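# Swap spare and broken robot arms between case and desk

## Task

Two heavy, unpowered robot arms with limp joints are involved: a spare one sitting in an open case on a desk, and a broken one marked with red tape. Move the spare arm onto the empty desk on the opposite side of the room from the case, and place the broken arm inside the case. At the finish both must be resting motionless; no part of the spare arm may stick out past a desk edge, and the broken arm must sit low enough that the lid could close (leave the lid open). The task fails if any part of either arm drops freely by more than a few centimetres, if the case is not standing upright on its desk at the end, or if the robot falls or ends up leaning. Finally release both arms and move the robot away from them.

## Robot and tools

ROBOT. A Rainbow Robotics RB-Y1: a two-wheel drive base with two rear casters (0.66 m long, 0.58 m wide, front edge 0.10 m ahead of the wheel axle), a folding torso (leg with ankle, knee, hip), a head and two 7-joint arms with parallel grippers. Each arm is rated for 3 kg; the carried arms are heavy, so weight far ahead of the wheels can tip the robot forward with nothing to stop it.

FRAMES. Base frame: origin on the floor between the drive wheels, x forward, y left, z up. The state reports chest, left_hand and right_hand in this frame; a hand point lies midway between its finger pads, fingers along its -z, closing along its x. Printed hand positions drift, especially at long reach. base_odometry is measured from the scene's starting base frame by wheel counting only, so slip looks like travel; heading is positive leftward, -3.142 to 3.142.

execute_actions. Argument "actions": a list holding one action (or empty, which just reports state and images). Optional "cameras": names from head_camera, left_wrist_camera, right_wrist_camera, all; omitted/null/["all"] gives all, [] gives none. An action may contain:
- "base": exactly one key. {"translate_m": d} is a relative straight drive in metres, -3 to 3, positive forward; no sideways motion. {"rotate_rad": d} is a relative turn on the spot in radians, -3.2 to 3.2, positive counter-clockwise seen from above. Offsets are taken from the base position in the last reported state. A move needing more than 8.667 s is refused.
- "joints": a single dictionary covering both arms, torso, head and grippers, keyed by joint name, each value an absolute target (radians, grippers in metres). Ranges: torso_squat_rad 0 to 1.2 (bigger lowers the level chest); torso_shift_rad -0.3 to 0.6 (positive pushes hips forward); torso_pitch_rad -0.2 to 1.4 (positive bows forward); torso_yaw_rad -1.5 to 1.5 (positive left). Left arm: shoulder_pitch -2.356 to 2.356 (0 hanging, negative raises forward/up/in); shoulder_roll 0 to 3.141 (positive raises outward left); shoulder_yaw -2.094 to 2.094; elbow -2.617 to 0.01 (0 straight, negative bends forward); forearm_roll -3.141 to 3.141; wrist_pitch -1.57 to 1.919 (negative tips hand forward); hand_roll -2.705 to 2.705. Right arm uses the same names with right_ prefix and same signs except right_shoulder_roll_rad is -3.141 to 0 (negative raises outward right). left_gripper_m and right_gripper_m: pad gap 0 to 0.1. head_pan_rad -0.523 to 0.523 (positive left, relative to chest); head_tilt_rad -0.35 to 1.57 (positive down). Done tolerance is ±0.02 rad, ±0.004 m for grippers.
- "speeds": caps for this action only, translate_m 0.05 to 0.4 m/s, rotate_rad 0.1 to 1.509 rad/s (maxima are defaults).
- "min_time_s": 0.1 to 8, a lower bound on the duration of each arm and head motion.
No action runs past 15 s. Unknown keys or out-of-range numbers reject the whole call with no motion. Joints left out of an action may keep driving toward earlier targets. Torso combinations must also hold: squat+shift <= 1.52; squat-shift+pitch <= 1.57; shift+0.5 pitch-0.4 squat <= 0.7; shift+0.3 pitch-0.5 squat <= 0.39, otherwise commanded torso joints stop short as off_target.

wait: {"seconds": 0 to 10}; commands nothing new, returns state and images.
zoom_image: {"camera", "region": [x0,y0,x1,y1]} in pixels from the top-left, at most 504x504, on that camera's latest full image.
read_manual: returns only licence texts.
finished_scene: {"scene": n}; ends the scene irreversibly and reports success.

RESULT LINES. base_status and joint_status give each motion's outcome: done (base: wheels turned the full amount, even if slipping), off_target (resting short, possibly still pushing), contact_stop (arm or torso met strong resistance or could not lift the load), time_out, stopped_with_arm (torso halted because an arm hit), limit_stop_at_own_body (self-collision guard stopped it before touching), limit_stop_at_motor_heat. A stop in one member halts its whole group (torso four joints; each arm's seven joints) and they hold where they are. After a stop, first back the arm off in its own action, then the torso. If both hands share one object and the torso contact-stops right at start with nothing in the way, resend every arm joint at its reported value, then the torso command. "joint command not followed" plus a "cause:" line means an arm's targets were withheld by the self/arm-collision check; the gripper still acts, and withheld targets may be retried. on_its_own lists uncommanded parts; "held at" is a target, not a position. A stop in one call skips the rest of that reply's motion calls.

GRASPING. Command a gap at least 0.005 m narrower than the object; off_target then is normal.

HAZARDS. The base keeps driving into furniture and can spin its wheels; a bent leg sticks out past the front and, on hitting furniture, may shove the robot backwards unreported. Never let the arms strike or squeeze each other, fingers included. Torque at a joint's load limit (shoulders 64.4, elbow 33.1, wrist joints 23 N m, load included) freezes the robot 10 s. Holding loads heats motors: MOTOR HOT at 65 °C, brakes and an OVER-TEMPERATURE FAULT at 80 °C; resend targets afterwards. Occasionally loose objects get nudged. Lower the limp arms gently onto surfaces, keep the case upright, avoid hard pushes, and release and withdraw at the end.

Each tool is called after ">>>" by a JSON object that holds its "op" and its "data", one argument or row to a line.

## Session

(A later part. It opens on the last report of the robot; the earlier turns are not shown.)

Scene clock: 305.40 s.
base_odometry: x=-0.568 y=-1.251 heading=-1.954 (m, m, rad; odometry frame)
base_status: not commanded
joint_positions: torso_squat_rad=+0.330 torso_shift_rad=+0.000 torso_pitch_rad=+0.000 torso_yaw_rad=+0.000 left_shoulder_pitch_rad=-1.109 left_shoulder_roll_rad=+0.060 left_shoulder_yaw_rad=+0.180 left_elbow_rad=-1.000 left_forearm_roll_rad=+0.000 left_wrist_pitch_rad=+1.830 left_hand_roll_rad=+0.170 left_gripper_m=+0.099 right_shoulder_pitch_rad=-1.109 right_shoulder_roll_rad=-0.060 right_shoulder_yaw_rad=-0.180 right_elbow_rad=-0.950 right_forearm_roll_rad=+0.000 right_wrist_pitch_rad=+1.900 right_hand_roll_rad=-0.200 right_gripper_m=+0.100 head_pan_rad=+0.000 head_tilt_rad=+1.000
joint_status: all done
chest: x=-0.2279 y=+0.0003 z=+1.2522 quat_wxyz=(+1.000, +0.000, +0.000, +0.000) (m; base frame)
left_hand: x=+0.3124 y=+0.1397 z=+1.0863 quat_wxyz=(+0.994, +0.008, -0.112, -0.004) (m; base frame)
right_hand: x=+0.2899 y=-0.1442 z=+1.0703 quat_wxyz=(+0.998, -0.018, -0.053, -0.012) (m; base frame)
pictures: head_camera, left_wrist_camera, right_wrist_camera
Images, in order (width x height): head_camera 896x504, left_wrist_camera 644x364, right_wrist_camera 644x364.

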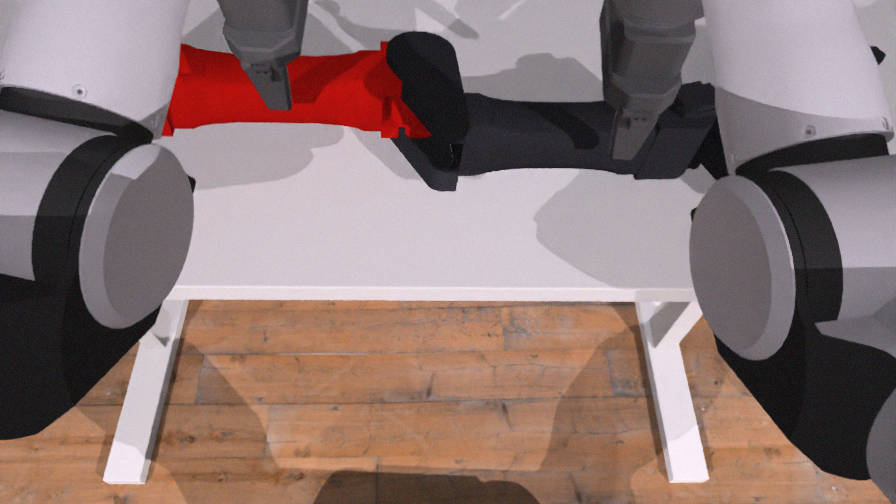

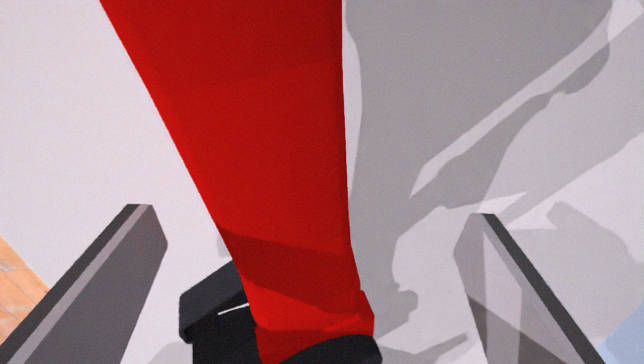

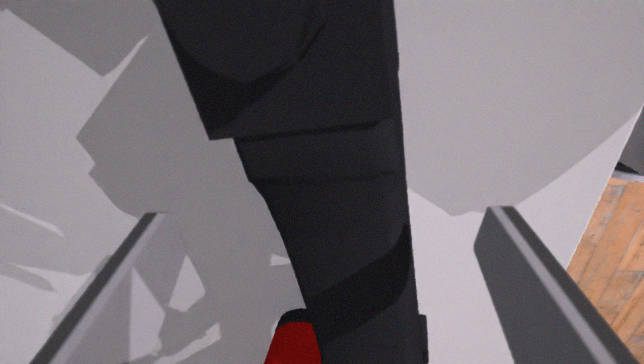

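>>> {"op": "execute_actions", "data": {
  "actions": [
    {"base":{"translate_m":-0.01},"joints":{"right_shoulder_roll_rad":-0.02,"right_hand_roll_rad":-0.27,"torso_squat_rad":0.42}}
  ],
  "cameras": []
}}

>>> {"op": "execute_actions", "data": {
  "actions": [
    {"joints":{"torso_squat_rad":0.53}}
  ]
}}

Scene clock: 313.80 s.
base_odometry: x=-0.564 y=-1.241 heading=-1.954 (m, m, rad; odometry frame)
base_status: done
joint_positions: torso_squat_rad=+0.420 torso_shift_rad=+0.000 torso_pitch_rad=+0.000 torso_yaw_rad=+0.000 left_shoulder_pitch_rad=-1.109 left_shoulder_roll_rad=+0.060 left_shoulder_yaw_rad=+0.180 left_elbow_rad=-1.000 left_forearm_roll_rad=+0.000 left_wrist_pitch_rad=+1.830 left_hand_roll_rad=+0.170 left_gripper_m=+0.099 right_shoulder_pitch_rad=-1.109 right_shoulder_roll_rad=-0.020 right_shoulder_yaw_rad=-0.180 right_elbow_rad=-0.950 right_forearm_roll_rad=+0.000 right_wrist_pitch_rad=+1.900 right_hand_roll_rad=-0.270 right_gripper_m=+0.100 head_pan_rad=+0.000 head_tilt_rad=+1.000
joint_status: all done
chest: x=-0.2279 y=+0.0002 z=+1.2291 quat_wxyz=(+1.000, +0.000, +0.000, +0.000) (m; base frame)
left_hand: x=+0.3123 y=+0.1396 z=+1.0633 quat_wxyz=(+0.994, +0.008, -0.112, -0.004) (m; base frame)
right_hand: x=+0.2837 y=-0.1222 z=+1.0425 quat_wxyz=(+0.998, -0.007, -0.048, -0.031) (m; base frame)
pictures: none
No camera images: the call's "cameras" was empty. Leave "cameras" out to get every camera's image.

Scene clock: 314.97 s.
base_odometry: x=-0.564 y=-1.241 heading=-1.954 (m, m, rad; odometry frame)
base_status: not commanded
joint_positions: torso_squat_rad=+0.530 torso_shift_rad=+0.000 torso_pitch_rad=+0.000 torso_yaw_rad=+0.000 left_shoulder_pitch_rad=-1.109 left_shoulder_roll_rad=+0.060 left_shoulder_yaw_rad=+0.180 left_elbow_rad=-1.000 left_forearm_roll_rad=+0.000 left_wrist_pitch_rad=+1.830 left_hand_roll_rad=+0.170 left_gripper_m=+0.099 right_shoulder_pitch_rad=-1.109 right_shoulder_roll_rad=-0.020 right_shoulder_yaw_rad=-0.180 right_elbow_rad=-0.950 right_forearm_roll_rad=+0.000 right_wrist_pitch_rad=+1.900 right_hand_roll_rad=-0.270 right_gripper_m=+0.100 head_pan_rad=+0.000 head_tilt_rad=+1.000
joint_status: all done
chest: x=-0.2279 y=+0.0002 z=+1.1939 quat_wxyz=(+1.000, +0.000, +0.000, +0.000) (m; base frame)
left_hand: x=+0.3123 y=+0.1397 z=+1.0280 quat_wxyz=(+0.994, +0.008, -0.112, -0.004) (m; base frame)
right_hand: x=+0.2837 y=-0.1222 z=+1.0072 quat_wxyz=(+0.998, -0.007, -0.048, -0.031) (m; base frame)
pictures: head_camera, left_wrist_camera, right_wrist_camera
Images, in order (width x height): head_camera 896x504, left_wrist_camera 644x364, right_wrist_camera 644x364.

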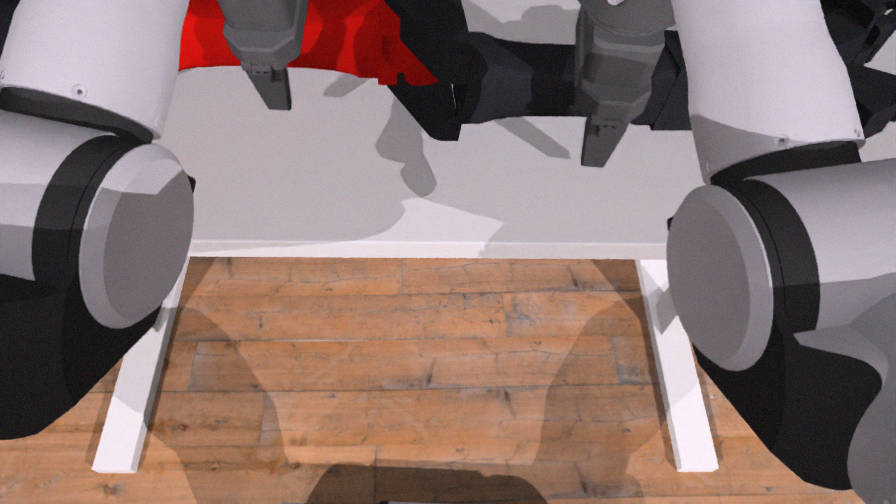

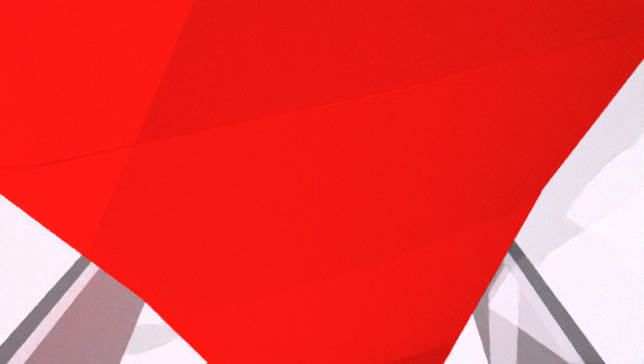

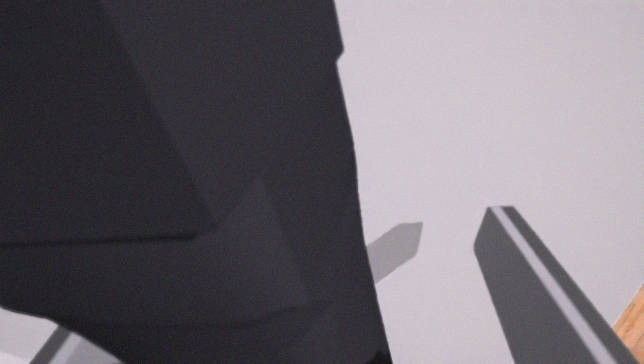

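Right hand needs to go forward ~2 cm and lower a bit.

>>> {"op": "execute_actions", "data": {
  "actions": [
    {"joints":{"right_wrist_pitch_rad":1.79,"right_elbow_rad":-0.92,"right_hand_roll_rad":-0.22,"torso_squat_rad":0.55}}
  ]
}}

Scene clock: 319.47 s.
base_odometry: x=-0.564 y=-1.241 heading=-1.954 (m, m, rad; odometry frame)
base_status: not commanded
joint_positions: torso_squat_rad=+0.547 torso_shift_rad=-0.002 torso_pitch_rad=-0.005 torso_yaw_rad=+0.000 left_shoulder_pitch_rad=-1.109 left_shoulder_roll_rad=+0.060 left_shoulder_yaw_rad=+0.180 left_elbow_rad=-1.000 left_forearm_roll_rad=+0.000 left_wrist_pitch_rad=+1.830 left_hand_roll_rad=+0.170 left_gripper_m=+0.099 right_shoulder_pitch_rad=-1.113 right_shoulder_roll_rad=-0.021 right_shoulder_yaw_rad=-0.180 right_elbow_rad=-0.922 right_forearm_roll_rad=+0.000 right_wrist_pitch_rad=+1.790 right_hand_roll_rad=-0.220 right_gripper_m=+0.100 head_pan_rad=+0.000 head_tilt_rad=+1.000
joint_status: torso_squat_rad contact_stop (moved +0.017 of +0.020); the others done
chest: x=-0.2305 y=+0.0003 z=+1.1879 quat_wxyz=(+1.000, +0.000, -0.002, +0.000) (m; base frame)
left_hand: x=+0.3105 y=+0.1396 z=+1.0246 quat_wxyz=(+0.993, +0.008, -0.114, -0.004) (m; base frame)
right_hand: x=+0.3034 y=-0.1181 z=+1.0014 quat_wxyz=(+0.996, +0.001, -0.092, -0.005) (m; base frame)
pictures: head_camera, left_wrist_camera, right_wrist_camera
Images, in order (width x height): head_camera 896x504, left_wrist_camera 644x364, right_wrist_camera 644x364.

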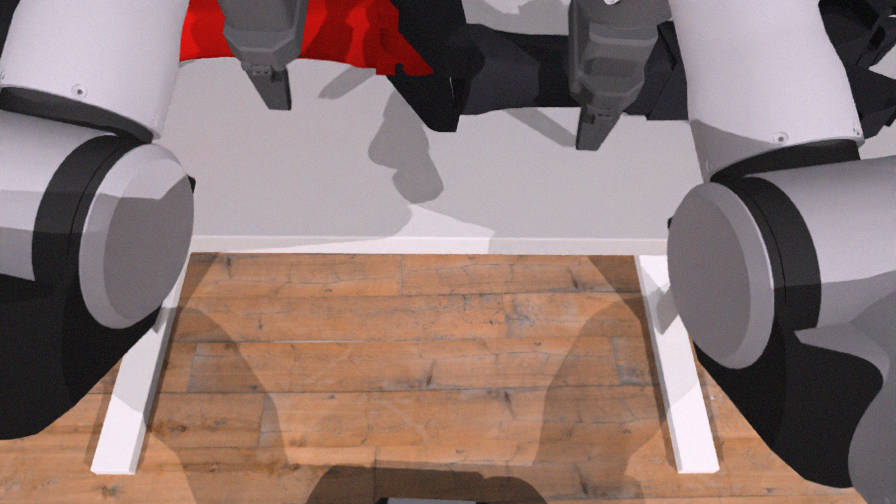

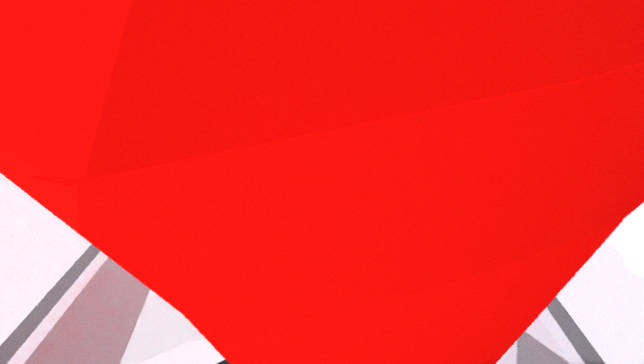

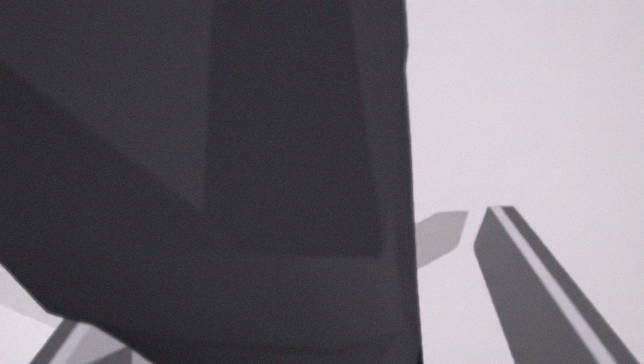

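>>> {"op": "execute_actions", "data": {
  "actions": [
    {"joints":{"right_wrist_pitch_rad":1.73,"right_elbow_rad":-0.94,"right_shoulder_pitch_rad":-1.113}}
  ]
}}

>>> {"op": "execute_actions", "data": {
  "actions": [
    {"joints":{"right_gripper_m":0.02,"left_gripper_m":0.02}}
  ]
}}

Scene clock: 327.80 s.
base_odometry: x=-0.564 y=-1.241 heading=-1.954 (m, m, rad; odometry frame)
base_status: not commanded
joint_positions: torso_squat_rad=+0.547 torso_shift_rad=-0.001 torso_pitch_rad=-0.004 torso_yaw_rad=+0.000 left_shoulder_pitch_rad=-1.109 left_shoulder_roll_rad=+0.060 left_shoulder_yaw_rad=+0.180 left_elbow_rad=-1.000 left_forearm_roll_rad=+0.000 left_wrist_pitch_rad=+1.830 left_hand_roll_rad=+0.170 left_gripper_m=+0.099 right_shoulder_pitch_rad=-1.114 right_shoulder_roll_rad=-0.020 right_shoulder_yaw_rad=-0.180 right_elbow_rad=-0.940 right_forearm_roll_rad=+0.000 right_wrist_pitch_rad=+1.730 right_hand_roll_rad=-0.220 right_gripper_m=+0.100 head_pan_rad=+0.000 head_tilt_rad=+1.000
joint_status: all done
chest: x=-0.2298 y=+0.0003 z=+1.1879 quat_wxyz=(+1.000, +0.000, -0.002, +0.000) (m; base frame)
left_hand: x=+0.3110 y=+0.1396 z=+1.0239 quat_wxyz=(+0.994, +0.008, -0.113, -0.004) (m; base frame)
right_hand: x=+0.3196 y=-0.1139 z=+1.0092 quat_wxyz=(+0.992, +0.009, -0.129, -0.004) (m; base frame)
pictures: head_camera, left_wrist_camera, right_wrist_camera
Images, in order (width x height): head_camera 896x504, left_wrist_camera 644x364, right_wrist_camera 644x364.

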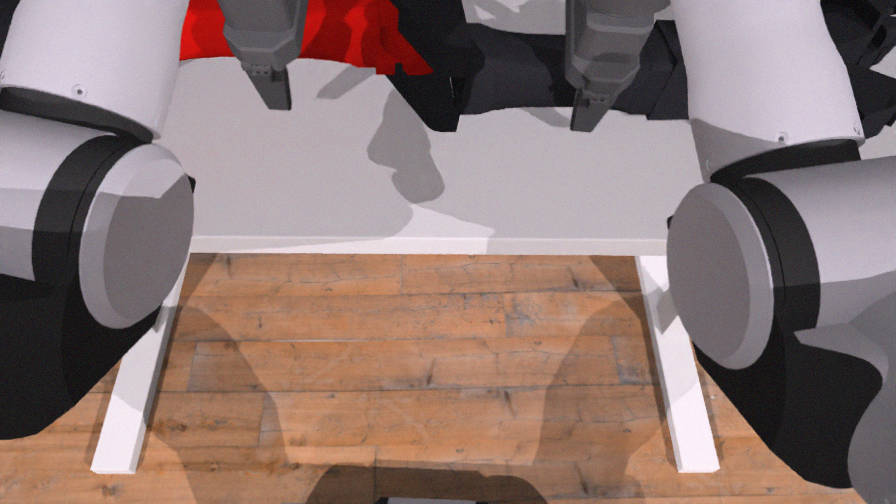

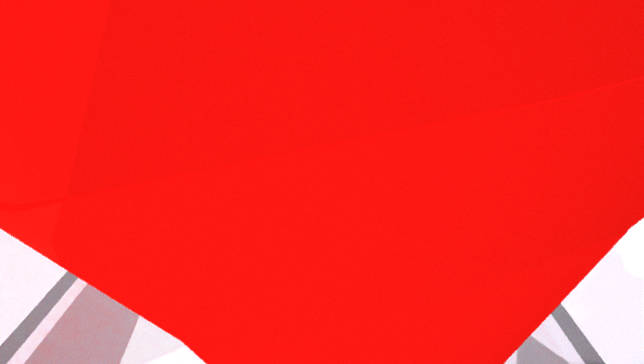

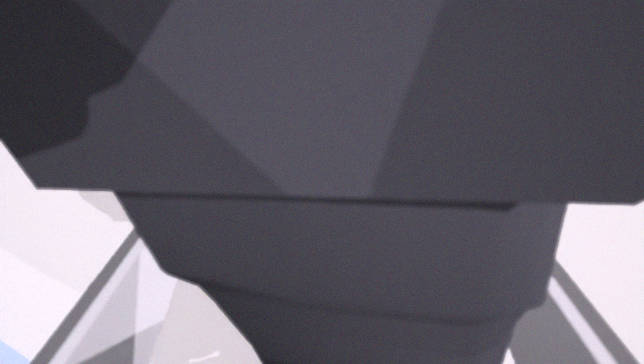

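Scene clock: 329.07 s.
base_odometry: x=-0.564 y=-1.241 heading=-1.954 (m, m, rad; odometry frame)
base_status: not commanded
joint_positions: torso_squat_rad=+0.547 torso_shift_rad=-0.001 torso_pitch_rad=-0.004 torso_yaw_rad=+0.000 left_shoulder_pitch_rad=-1.110 left_shoulder_roll_rad=+0.063 left_shoulder_yaw_rad=+0.180 left_elbow_rad=-1.001 left_forearm_roll_rad=-0.001 left_wrist_pitch_rad=+1.829 left_hand_roll_rad=+0.170 left_gripper_m=+0.062 right_shoulder_pitch_rad=-1.111 right_shoulder_roll_rad=-0.021 right_shoulder_yaw_rad=-0.180 right_elbow_rad=-0.939 right_forearm_roll_rad=+0.000 right_wrist_pitch_rad=+1.731 right_hand_roll_rad=-0.219 right_gripper_m=+0.065 head_pan_rad=+0.000 head_tilt_rad=+1.000
joint_status: left_gripper_m off_target (ended at +0.062, target +0.020); right_gripper_m off_target (ended at +0.065, target +0.020)
chest: x=-0.2298 y=+0.0002 z=+1.1879 quat_wxyz=(+1.000, +0.000, -0.002, +0.000) (m; base frame)
left_hand: x=+0.3121 y=+0.1411 z=+1.0255 quat_wxyz=(+0.993, +0.009, -0.116, -0.003) (m; base frame)
right_hand: x=+0.3186 y=-0.1149 z=+1.0071 quat_wxyz=(+0.992, +0.008, -0.126, -0.004) (m; base frame)
pictures: head_camera, left_wrist_camera, right_wrist_camera
Images, in order (width x height): head_camera 896x504, left_wrist_camera 644x364, right_wrist_camera 644x364.

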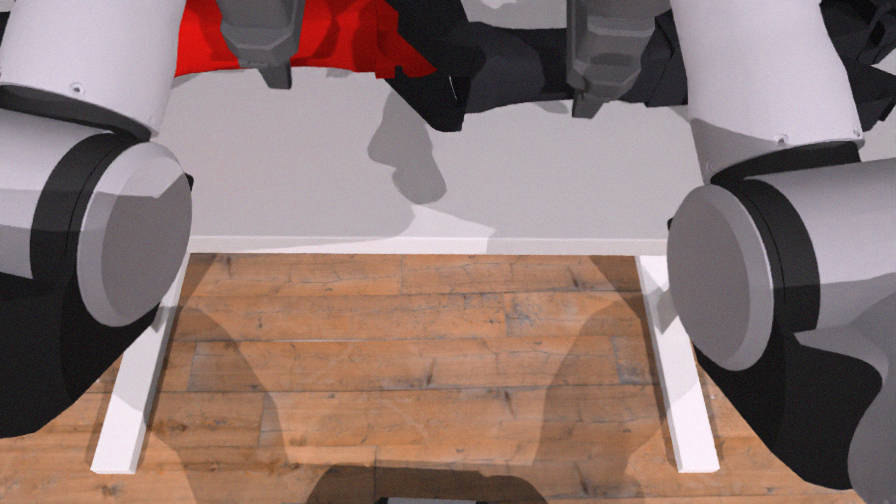

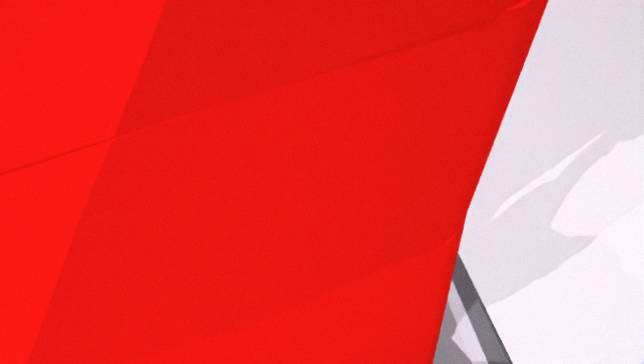

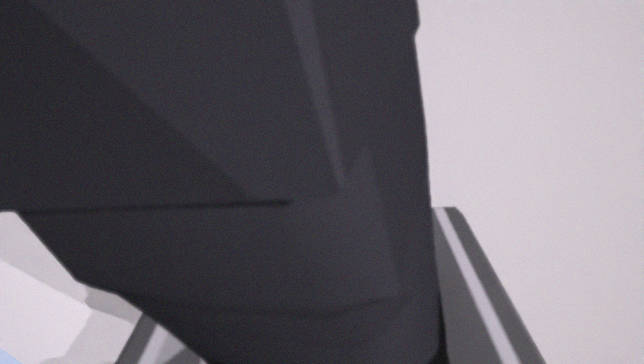

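Lift.

>>> {"op": "execute_actions", "data": {
  "actions": [
    {"joints":{"torso_squat_rad":0.0,"torso_pitch_rad":-0.2,"torso_shift_rad":0,"head_tilt_rad":0.8}}
  ]
}}

Scene clock: 334.37 s.
base_odometry: x=-0.564 y=-1.241 heading=-1.954 (m, m, rad; odometry frame)
base_status: not commanded
joint_positions: torso_squat_rad=+0.000 torso_shift_rad=+0.001 torso_pitch_rad=-0.198 torso_yaw_rad=+0.000 left_shoulder_pitch_rad=-1.106 left_shoulder_roll_rad=+0.061 left_shoulder_yaw_rad=+0.180 left_elbow_rad=-0.999 left_forearm_roll_rad=-0.001 left_wrist_pitch_rad=+1.830 left_hand_roll_rad=+0.170 left_gripper_m=+0.060 right_shoulder_pitch_rad=-1.109 right_shoulder_roll_rad=-0.020 right_shoulder_yaw_rad=-0.180 right_elbow_rad=-0.938 right_forearm_roll_rad=+0.000 right_wrist_pitch_rad=+1.731 right_hand_roll_rad=-0.220 right_gripper_m=+0.061 head_pan_rad=+0.000 head_tilt_rad=+0.800
joint_status: all done
chest: x=-0.2885 y=+0.0002 z=+1.2839 quat_wxyz=(+0.995, +0.000, -0.099, +0.000) (m; base frame)
left_hand: x=+0.2736 y=+0.1410 z=+1.2258 quat_wxyz=(+0.978, +0.009, -0.208, -0.002) (m; base frame)
right_hand: x=+0.2841 y=-0.1147 z=+1.2111 quat_wxyz=(+0.975, +0.009, -0.221, -0.004) (m; base frame)
pictures: head_camera, left_wrist_camera, right_wrist_camera
Images, in order (width x height): head_camera 896x504, left_wrist_camera 644x364, right_wrist_camera 644x364.

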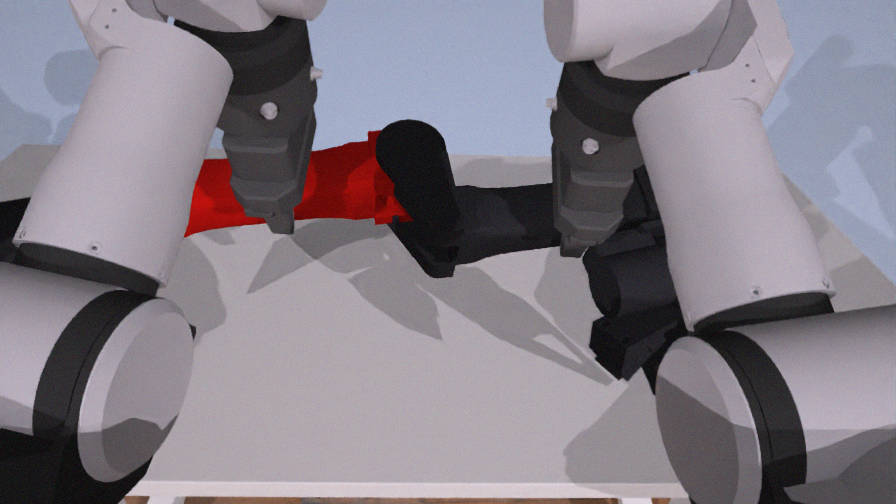

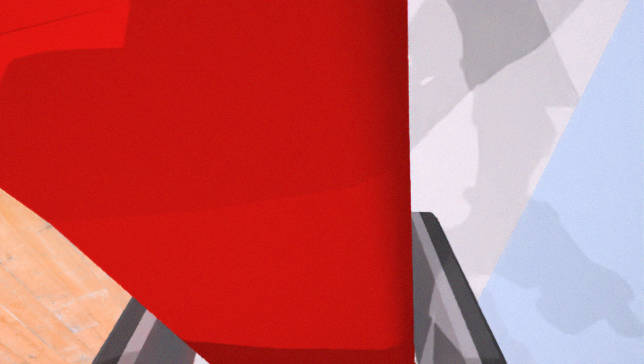

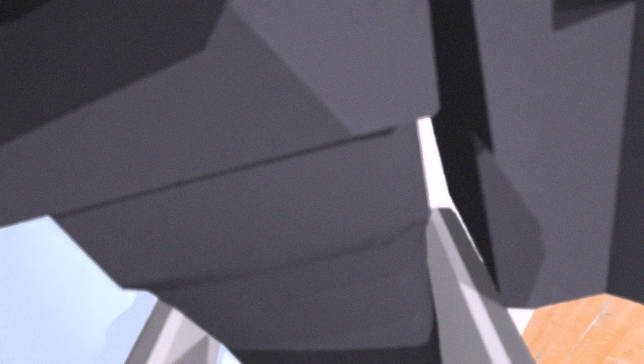

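>>> {"op": "execute_actions", "data": {
  "actions": [
    {"joints":{"left_shoulder_pitch_rad":-1.2,"left_shoulder_roll_rad":0.075,"right_shoulder_pitch_rad":-1.205,"right_shoulder_roll_rad":-0.035},"min_time_s":2}
  ],
  "cameras": ["head_camera"]
}}

Scene clock: 341.73 s.
base_odometry: x=-0.564 y=-1.241 heading=-1.954 (m, m, rad; odometry frame)
base_status: not commanded
joint_positions: torso_squat_rad=+0.000 torso_shift_rad=+0.001 torso_pitch_rad=-0.198 torso_yaw_rad=+0.000 left_shoulder_pitch_rad=-1.195 left_shoulder_roll_rad=+0.079 left_shoulder_yaw_rad=+0.180 left_elbow_rad=-0.998 left_forearm_roll_rad=-0.002 left_wrist_pitch_rad=+1.830 left_hand_roll_rad=+0.170 left_gripper_m=+0.060 right_shoulder_pitch_rad=-1.199 right_shoulder_roll_rad=-0.038 right_shoulder_yaw_rad=-0.180 right_elbow_rad=-0.937 right_forearm_roll_rad=+0.002 right_wrist_pitch_rad=+1.732 right_hand_roll_rad=-0.220 right_gripper_m=+0.061 head_pan_rad=+0.000 head_tilt_rad=+0.800
joint_status: all done
chest: x=-0.2885 y=+0.0002 z=+1.2839 quat_wxyz=(+0.995, +0.000, -0.099, +0.000) (m; base frame)
left_hand: x=+0.2824 y=+0.1347 z=+1.2770 quat_wxyz=(+0.968, +0.013, -0.251, -0.009) (m; base frame)
right_hand: x=+0.2939 y=-0.1080 z=+1.2636 quat_wxyz=(+0.964, +0.005, -0.264, +0.005) (m; base frame)
pictures: head_camera
Images, in order (width x height): head_camera 896x504.

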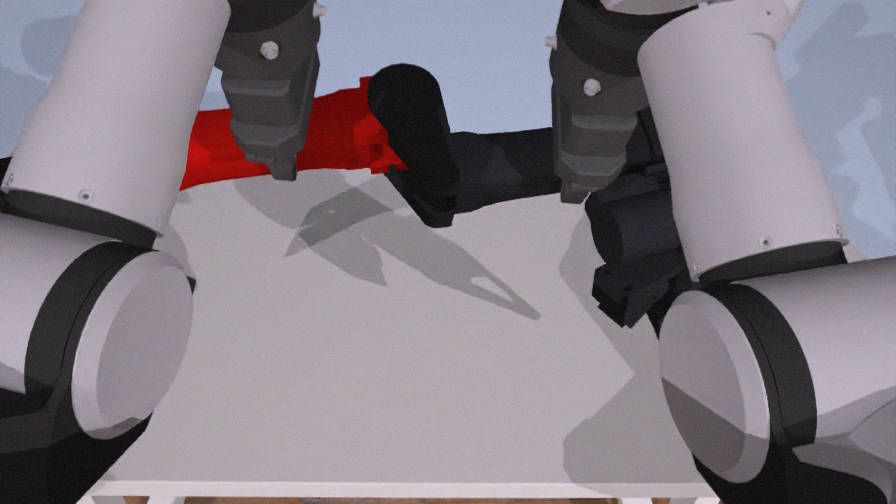

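>>> {"op": "execute_actions", "data": {
  "actions": [
    {"base":{"translate_m":-1.62},"joints":{"left_shoulder_roll_rad":0.09,"right_shoulder_roll_rad":-0.05},"min_time_s":1}
  ],
  "cameras": []
}}

>>> {"op": "execute_actions", "data": {
  "actions": [
    {"base":{"rotate_rad":1.568},"speeds":{"rotate_rad":0.8},"joints":{"torso_pitch_rad":0.0,"head_tilt_rad":0.75}}
  ],
  "cameras": ["head_camera"]
}}

>>> {"op": "execute_actions", "data": {
  "actions": [
    {"base":{"translate_m":1.1}}
  ],
  "cameras": ["head_camera"]
}}

Scene clock: 361.03 s.
base_odometry: x=+0.039 y=+0.262 heading=-1.952 (m, m, rad; odometry frame)
base_status: done
joint_positions: torso_squat_rad=+0.000 torso_shift_rad=+0.001 torso_pitch_rad=-0.198 torso_yaw_rad=+0.000 left_shoulder_pitch_rad=-1.198 left_shoulder_roll_rad=+0.086 left_shoulder_yaw_rad=+0.180 left_elbow_rad=-0.999 left_forearm_roll_rad=+0.001 left_wrist_pitch_rad=+1.830 left_hand_roll_rad=+0.170 left_gripper_m=+0.060 right_shoulder_pitch_rad=-1.202 right_shoulder_roll_rad=-0.045 right_shoulder_yaw_rad=-0.180 right_elbow_rad=-0.938 right_forearm_roll_rad=-0.001 right_wrist_pitch_rad=+1.731 right_hand_roll_rad=-0.220 right_gripper_m=+0.061 head_pan_rad=+0.000 head_tilt_rad=+0.800
joint_status: all done
chest: x=-0.2885 y=+0.0002 z=+1.2839 quat_wxyz=(+0.995, +0.000, -0.099, +0.000) (m; base frame)
left_hand: x=+0.2832 y=+0.1372 z=+1.2796 quat_wxyz=(+0.967, +0.013, -0.253, -0.007) (m; base frame)
right_hand: x=+0.2950 y=-0.1108 z=+1.2667 quat_wxyz=(+0.964, +0.005, -0.267, +0.003) (m; base frame)
pictures: none
No camera images: the call's "cameras" was empty. Leave "cameras" out to get every camera's image.

Scene clock: 364.93 s.
base_odometry: x=+0.039 y=+0.262 heading=-0.385 (m, m, rad; odometry frame)
base_status: done
joint_positions: torso_squat_rad=+0.000 torso_shift_rad=+0.001 torso_pitch_rad=+0.002 torso_yaw_rad=+0.000 left_shoulder_pitch_rad=-1.198 left_shoulder_roll_rad=+0.086 left_shoulder_yaw_rad=+0.180 left_elbow_rad=-0.999 left_forearm_roll_rad=+0.001 left_wrist_pitch_rad=+1.829 left_hand_roll_rad=+0.170 left_gripper_m=+0.060 right_shoulder_pitch_rad=-1.202 right_shoulder_roll_rad=-0.045 right_shoulder_yaw_rad=-0.180 right_elbow_rad=-0.938 right_forearm_roll_rad=-0.001 right_wrist_pitch_rad=+1.731 right_hand_roll_rad=-0.220 right_gripper_m=+0.061 head_pan_rad=+0.000 head_tilt_rad=+0.750
joint_status: all done
chest: x=-0.2268 y=+0.0003 z=+1.2899 quat_wxyz=(+1.000, +0.000, +0.001, +0.000) (m; base frame)
left_hand: x=+0.3328 y=+0.1372 z=+1.1722 quat_wxyz=(+0.988, +0.012, -0.156, -0.008) (m; base frame)
right_hand: x=+0.3417 y=-0.1108 z=+1.1572 quat_wxyz=(+0.985, +0.005, -0.170, +0.002) (m; base frame)
pictures: head_camera
Images, in order (width x height): head_camera 896x504.

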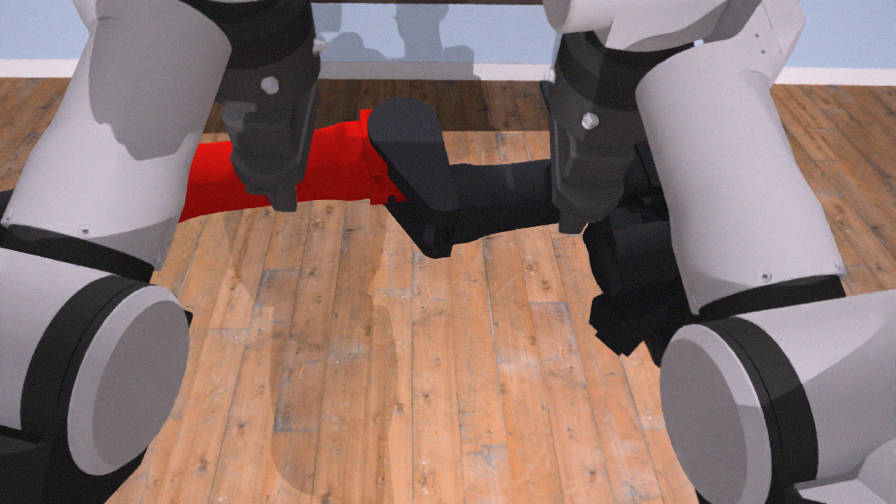

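Scene clock: 369.03 s.
base_odometry: x=+1.059 y=-0.150 heading=-0.384 (m, m, rad; odometry frame)
base_status: done
joint_positions: torso_squat_rad=+0.000 torso_shift_rad=+0.001 torso_pitch_rad=+0.002 torso_yaw_rad=+0.000 left_shoulder_pitch_rad=-1.198 left_shoulder_roll_rad=+0.086 left_shoulder_yaw_rad=+0.180 left_elbow_rad=-0.999 left_forearm_roll_rad=+0.001 left_wrist_pitch_rad=+1.829 left_hand_roll_rad=+0.170 left_gripper_m=+0.060 right_shoulder_pitch_rad=-1.203 right_shoulder_roll_rad=-0.045 right_shoulder_yaw_rad=-0.180 right_elbow_rad=-0.938 right_forearm_roll_rad=-0.001 right_wrist_pitch_rad=+1.731 right_hand_roll_rad=-0.220 right_gripper_m=+0.061 head_pan_rad=+0.000 head_tilt_rad=+0.750
joint_status: not commanded
chest: x=-0.2268 y=+0.0003 z=+1.2899 quat_wxyz=(+1.000, +0.000, +0.001, +0.000) (m; base frame)
left_hand: x=+0.3329 y=+0.1372 z=+1.1722 quat_wxyz=(+0.988, +0.012, -0.156, -0.008) (m; base frame)
right_hand: x=+0.3418 y=-0.1108 z=+1.1572 quat_wxyz=(+0.985, +0.005, -0.170, +0.002) (m; base frame)
pictures: head_camera
Images, in order (width x height): head_camera 896x504.

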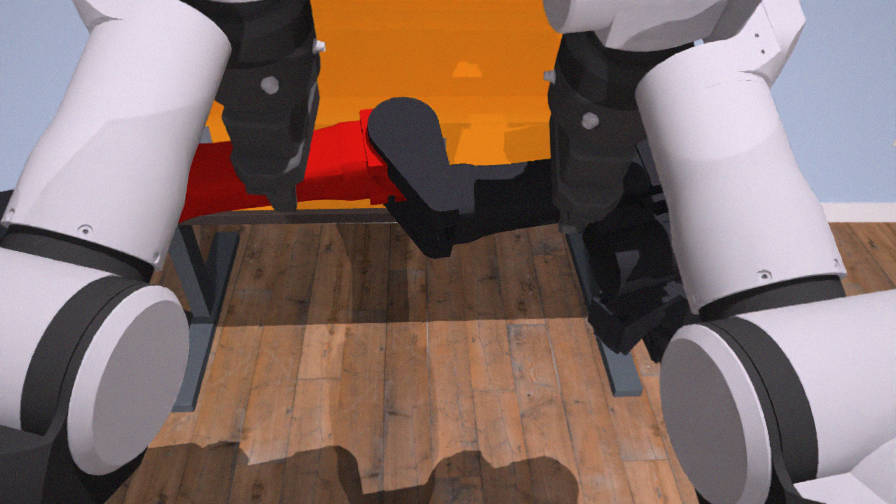

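>>> {"op": "execute_actions", "data": {
  "actions": [
    {"joints":{"torso_pitch_rad":-0.2,"head_tilt_rad":0.85}}
  ],
  "cameras": ["head_camera"]
}}

Scene clock: 376.30 s.
base_odometry: x=+1.059 y=-0.150 heading=-0.384 (m, m, rad; odometry frame)
base_status: not commanded
joint_positions: torso_squat_rad=+0.000 torso_shift_rad=+0.001 torso_pitch_rad=-0.198 torso_yaw_rad=+0.000 left_shoulder_pitch_rad=-1.198 left_shoulder_roll_rad=+0.086 left_shoulder_yaw_rad=+0.180 left_elbow_rad=-0.999 left_forearm_roll_rad=+0.001 left_wrist_pitch_rad=+1.830 left_hand_roll_rad=+0.170 left_gripper_m=+0.060 right_shoulder_pitch_rad=-1.202 right_shoulder_roll_rad=-0.045 right_shoulder_yaw_rad=-0.180 right_elbow_rad=-0.938 right_forearm_roll_rad=-0.001 right_wrist_pitch_rad=+1.731 right_hand_roll_rad=-0.220 right_gripper_m=+0.061 head_pan_rad=+0.000 head_tilt_rad=+0.850
joint_status: all done
chest: x=-0.2885 y=+0.0003 z=+1.2839 quat_wxyz=(+0.995, +0.000, -0.099, +0.000) (m; base frame)
left_hand: x=+0.2833 y=+0.1372 z=+1.2798 quat_wxyz=(+0.967, +0.013, -0.253, -0.007) (m; base frame)
right_hand: x=+0.2951 y=-0.1108 z=+1.2669 quat_wxyz=(+0.964, +0.005, -0.267, +0.003) (m; base frame)
pictures: head_camera
Images, in order (width x height): head_camera 896x504.

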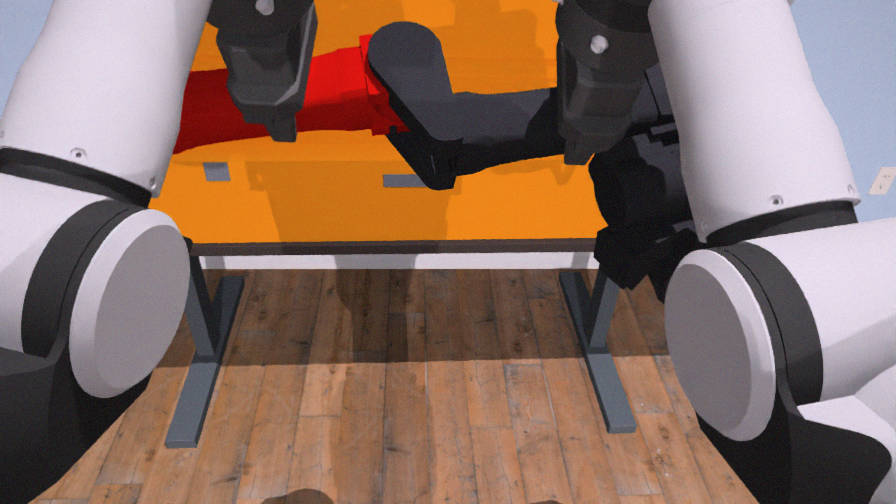

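>>> {"op": "execute_actions", "data": {
  "actions": [
    {"base":{"rotate_rad":0.035}}
  ],
  "cameras": []
}}

>>> {"op": "execute_actions", "data": {
  "actions": [
    {"base":{"translate_m":0.69},"joints":{"head_tilt_rad":1.1}}
  ]
}}

Scene clock: 387.17 s.
base_odometry: x=+1.060 y=-0.150 heading=-0.351 (m, m, rad; odometry frame)
base_status: done
joint_positions: torso_squat_rad=+0.000 torso_shift_rad=+0.001 torso_pitch_rad=-0.198 torso_yaw_rad=+0.000 left_shoulder_pitch_rad=-1.198 left_shoulder_roll_rad=+0.086 left_shoulder_yaw_rad=+0.180 left_elbow_rad=-0.999 left_forearm_roll_rad=+0.001 left_wrist_pitch_rad=+1.830 left_hand_roll_rad=+0.170 left_gripper_m=+0.060 right_shoulder_pitch_rad=-1.202 right_shoulder_roll_rad=-0.045 right_shoulder_yaw_rad=-0.180 right_elbow_rad=-0.938 right_forearm_roll_rad=-0.001 right_wrist_pitch_rad=+1.731 right_hand_roll_rad=-0.220 right_gripper_m=+0.061 head_pan_rad=+0.000 head_tilt_rad=+0.850
joint_status: not commanded
chest: x=-0.2885 y=+0.0002 z=+1.2839 quat_wxyz=(+0.995, +0.000, -0.099, +0.000) (m; base frame)
left_hand: x=+0.2833 y=+0.1372 z=+1.2798 quat_wxyz=(+0.967, +0.013, -0.253, -0.007) (m; base frame)
right_hand: x=+0.2951 y=-0.1109 z=+1.2669 quat_wxyz=(+0.964, +0.005, -0.267, +0.003) (m; base frame)
pictures: none
No camera images: the call's "cameras" was empty. Leave "cameras" out to get every camera's image.

Scene clock: 390.23 s.
base_odometry: x=+1.708 y=-0.387 heading=-0.350 (m, m, rad; odometry frame)
base_status: done
joint_positions: torso_squat_rad=+0.000 torso_shift_rad=+0.001 torso_pitch_rad=-0.198 torso_yaw_rad=+0.000 left_shoulder_pitch_rad=-1.198 left_shoulder_roll_rad=+0.086 left_shoulder_yaw_rad=+0.180 left_elbow_rad=-0.999 left_forearm_roll_rad=+0.001 left_wrist_pitch_rad=+1.830 left_hand_roll_rad=+0.170 left_gripper_m=+0.060 right_shoulder_pitch_rad=-1.202 right_shoulder_roll_rad=-0.045 right_shoulder_yaw_rad=-0.180 right_elbow_rad=-0.938 right_forearm_roll_rad=-0.001 right_wrist_pitch_rad=+1.731 right_hand_roll_rad=-0.220 right_gripper_m=+0.061 head_pan_rad=+0.000 head_tilt_rad=+1.100
joint_status: all done
chest: x=-0.2883 y=+0.0003 z=+1.2839 quat_wxyz=(+0.995, +0.000, -0.099, +0.000) (m; base frame)
left_hand: x=+0.2834 y=+0.1372 z=+1.2796 quat_wxyz=(+0.967, +0.013, -0.253, -0.007) (m; base frame)
right_hand: x=+0.2952 y=-0.1108 z=+1.2667 quat_wxyz=(+0.964, +0.005, -0.267, +0.003) (m; base frame)
pictures: head_camera, left_wrist_camera, right_wrist_camera
Images, in order (width x height): head_camera 896x504, left_wrist_camera 644x364, right_wrist_camera 644x364.

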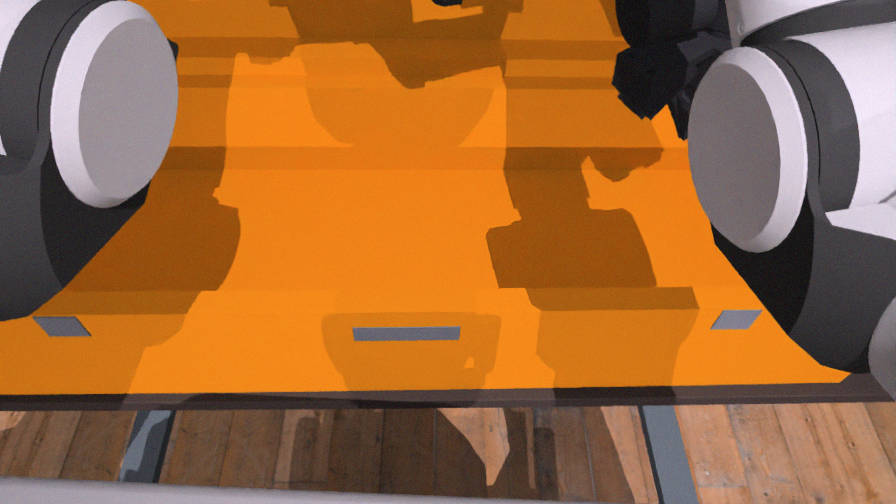

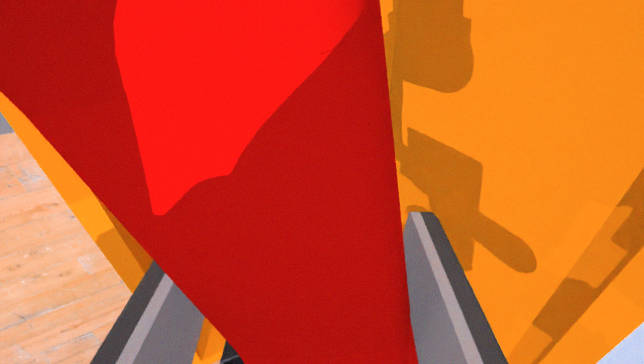

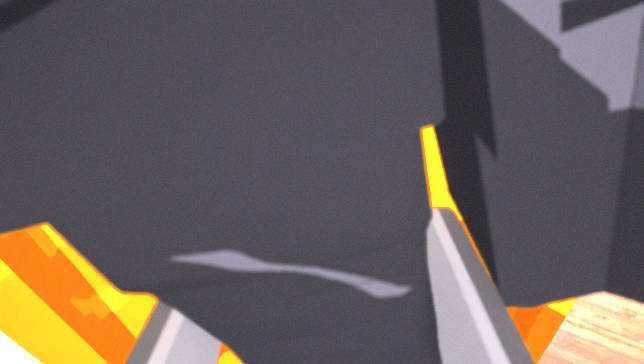

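>>> {"op": "execute_actions", "data": {
  "actions": [
    {"base":{"translate_m":0.035},"joints":{"torso_yaw_rad":-0.12}}
  ],
  "cameras": []
}}

>>> {"op": "execute_actions", "data": {
  "actions": [
    {"joints":{"torso_pitch_rad":0.2,"head_tilt_rad":0.75,"head_pan_rad":-0.2}}
  ],
  "cameras": ["head_camera"]
}}

Scene clock: 400.87 s.
base_odometry: x=+1.741 y=-0.399 heading=-0.349 (m, m, rad; odometry frame)
base_status: done
joint_positions: torso_squat_rad=+0.000 torso_shift_rad=+0.001 torso_pitch_rad=-0.198 torso_yaw_rad=-0.120 left_shoulder_pitch_rad=-1.198 left_shoulder_roll_rad=+0.086 left_shoulder_yaw_rad=+0.180 left_elbow_rad=-0.999 left_forearm_roll_rad=+0.001 left_wrist_pitch_rad=+1.830 left_hand_roll_rad=+0.170 left_gripper_m=+0.060 right_shoulder_pitch_rad=-1.202 right_shoulder_roll_rad=-0.045 right_shoulder_yaw_rad=-0.180 right_elbow_rad=-0.938 right_forearm_roll_rad=-0.001 right_wrist_pitch_rad=+1.731 right_hand_roll_rad=-0.220 right_gripper_m=+0.061 head_pan_rad=+0.000 head_tilt_rad=+1.100
joint_status: all done
chest: x=-0.2883 y=+0.0001 z=+1.2839 quat_wxyz=(+0.993, +0.006, -0.099, -0.060) (m; base frame)
left_hand: x=+0.2956 y=+0.0689 z=+1.2820 quat_wxyz=(+0.965, +0.009, -0.253, -0.067) (m; base frame)
right_hand: x=+0.2782 y=-0.1785 z=+1.2632 quat_wxyz=(+0.962, +0.000, -0.267, -0.057) (m; base frame)
pictures: none
No camera images: the call's "cameras" was empty. Leave "cameras" out to get every camera's image.

Scene clock: 403.00 s.
base_odometry: x=+1.741 y=-0.399 heading=-0.349 (m, m, rad; odometry frame)
base_status: not commanded
joint_positions: torso_squat_rad=+0.000 torso_shift_rad=+0.001 torso_pitch_rad=+0.202 torso_yaw_rad=-0.120 left_shoulder_pitch_rad=-1.198 left_shoulder_roll_rad=+0.087 left_shoulder_yaw_rad=+0.180 left_elbow_rad=-0.999 left_forearm_roll_rad=+0.001 left_wrist_pitch_rad=+1.829 left_hand_roll_rad=+0.170 left_gripper_m=+0.060 right_shoulder_pitch_rad=-1.203 right_shoulder_roll_rad=-0.046 right_shoulder_yaw_rad=-0.180 right_elbow_rad=-0.938 right_forearm_roll_rad=-0.001 right_wrist_pitch_rad=+1.730 right_hand_roll_rad=-0.220 right_gripper_m=+0.061 head_pan_rad=-0.200 head_tilt_rad=+0.750
joint_status: all done
chest: x=-0.1653 y=+0.0001 z=+1.2836 quat_wxyz=(+0.993, -0.006, +0.101, -0.060) (m; base frame)
left_hand: x=+0.3721 y=+0.0698 z=+1.0547 quat_wxyz=(+0.996, -0.004, -0.057, -0.067) (m; base frame)
right_hand: x=+0.3487 y=-0.1788 z=+1.0443 quat_wxyz=(+0.996, -0.011, -0.071, -0.056) (m; base frame)
pictures: head_camera
Images, in order (width x height): head_camera 896x504.

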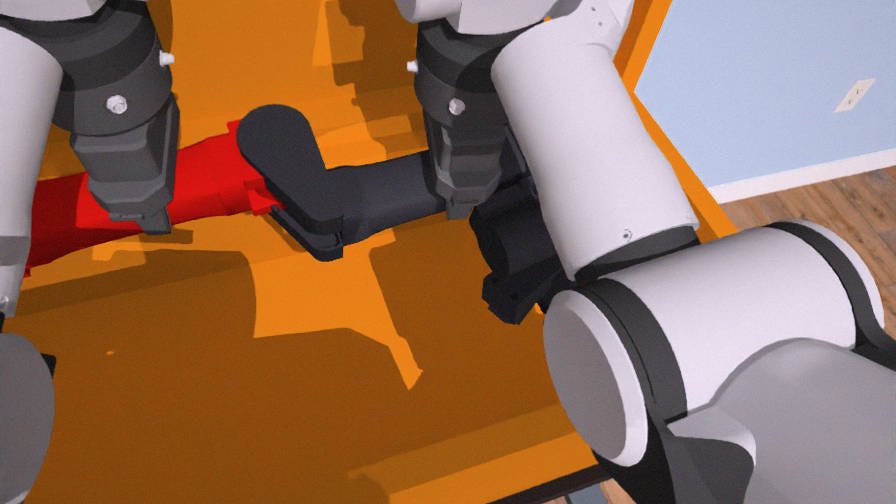

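>>> {"op": "execute_actions", "data": {
  "actions": [
    {"joints":{"torso_squat_rad":0.3}}
  ],
  "cameras": ["head_camera"]
}}

>>> {"op": "execute_actions", "data": {
  "actions": [
    {"joints":{"torso_squat_rad":0.36}}
  ],
  "cameras": ["head_camera"]
}}

Scene clock: 410.20 s.
base_odometry: x=+1.741 y=-0.399 heading=-0.349 (m, m, rad; odometry frame)
base_status: not commanded
joint_positions: torso_squat_rad=+0.300 torso_shift_rad=+0.001 torso_pitch_rad=+0.202 torso_yaw_rad=-0.120 left_shoulder_pitch_rad=-1.198 left_shoulder_roll_rad=+0.087 left_shoulder_yaw_rad=+0.180 left_elbow_rad=-0.999 left_forearm_roll_rad=+0.001 left_wrist_pitch_rad=+1.829 left_hand_roll_rad=+0.170 left_gripper_m=+0.060 right_shoulder_pitch_rad=-1.203 right_shoulder_roll_rad=-0.046 right_shoulder_yaw_rad=-0.180 right_elbow_rad=-0.938 right_forearm_roll_rad=-0.001 right_wrist_pitch_rad=+1.730 right_hand_roll_rad=-0.220 right_gripper_m=+0.061 head_pan_rad=-0.200 head_tilt_rad=+0.750
joint_status: all done
chest: x=-0.1655 y=+0.0001 z=+1.2524 quat_wxyz=(+0.993, -0.006, +0.101, -0.060) (m; base frame)
left_hand: x=+0.3720 y=+0.0698 z=+1.0236 quat_wxyz=(+0.996, -0.004, -0.057, -0.067) (m; base frame)
right_hand: x=+0.3487 y=-0.1788 z=+1.0132 quat_wxyz=(+0.996, -0.011, -0.071, -0.056) (m; base frame)
pictures: head_camera
Images, in order (width x height): head_camera 896x504.

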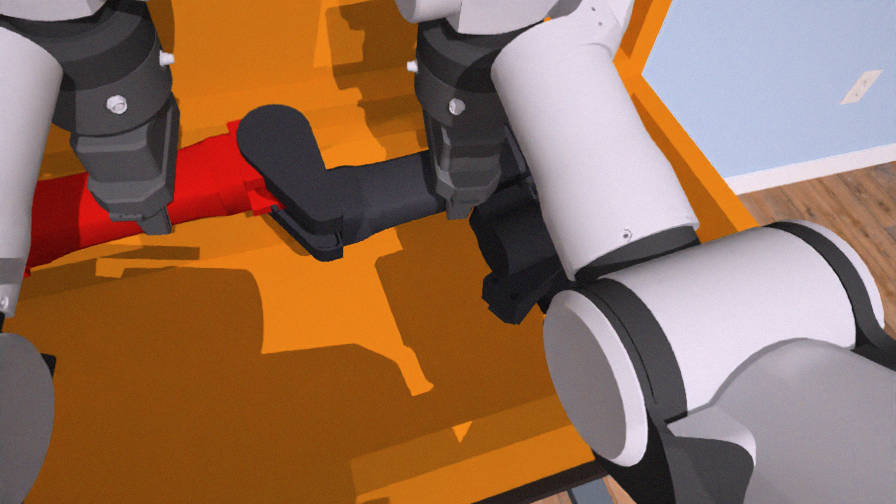

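Scene clock: 411.10 s.
base_odometry: x=+1.741 y=-0.399 heading=-0.349 (m, m, rad; odometry frame)
base_status: not commanded
joint_positions: torso_squat_rad=+0.360 torso_shift_rad=+0.001 torso_pitch_rad=+0.202 torso_yaw_rad=-0.120 left_shoulder_pitch_rad=-1.198 left_shoulder_roll_rad=+0.087 left_shoulder_yaw_rad=+0.180 left_elbow_rad=-0.999 left_forearm_roll_rad=+0.001 left_wrist_pitch_rad=+1.829 left_hand_roll_rad=+0.170 left_gripper_m=+0.060 right_shoulder_pitch_rad=-1.203 right_shoulder_roll_rad=-0.046 right_shoulder_yaw_rad=-0.180 right_elbow_rad=-0.938 right_forearm_roll_rad=-0.001 right_wrist_pitch_rad=+1.730 right_hand_roll_rad=-0.220 right_gripper_m=+0.061 head_pan_rad=-0.200 head_tilt_rad=+0.750
joint_status: all done
chest: x=-0.1655 y=+0.0001 z=+1.2388 quat_wxyz=(+0.993, -0.006, +0.101, -0.060) (m; base frame)
left_hand: x=+0.3720 y=+0.0698 z=+1.0101 quat_wxyz=(+0.996, -0.004, -0.057, -0.067) (m; base frame)
right_hand: x=+0.3487 y=-0.1788 z=+0.9997 quat_wxyz=(+0.996, -0.011, -0.071, -0.056) (m; base frame)
pictures: head_camera
Images, in order (width x height): head_camera 896x504.

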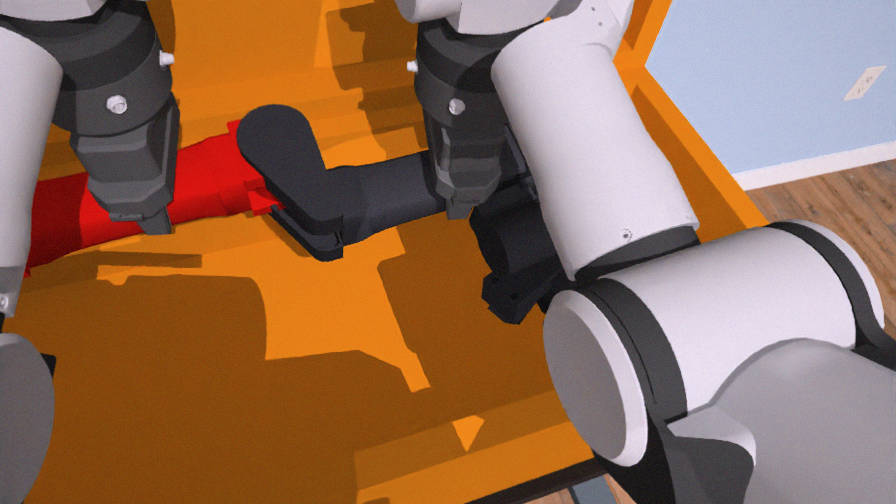

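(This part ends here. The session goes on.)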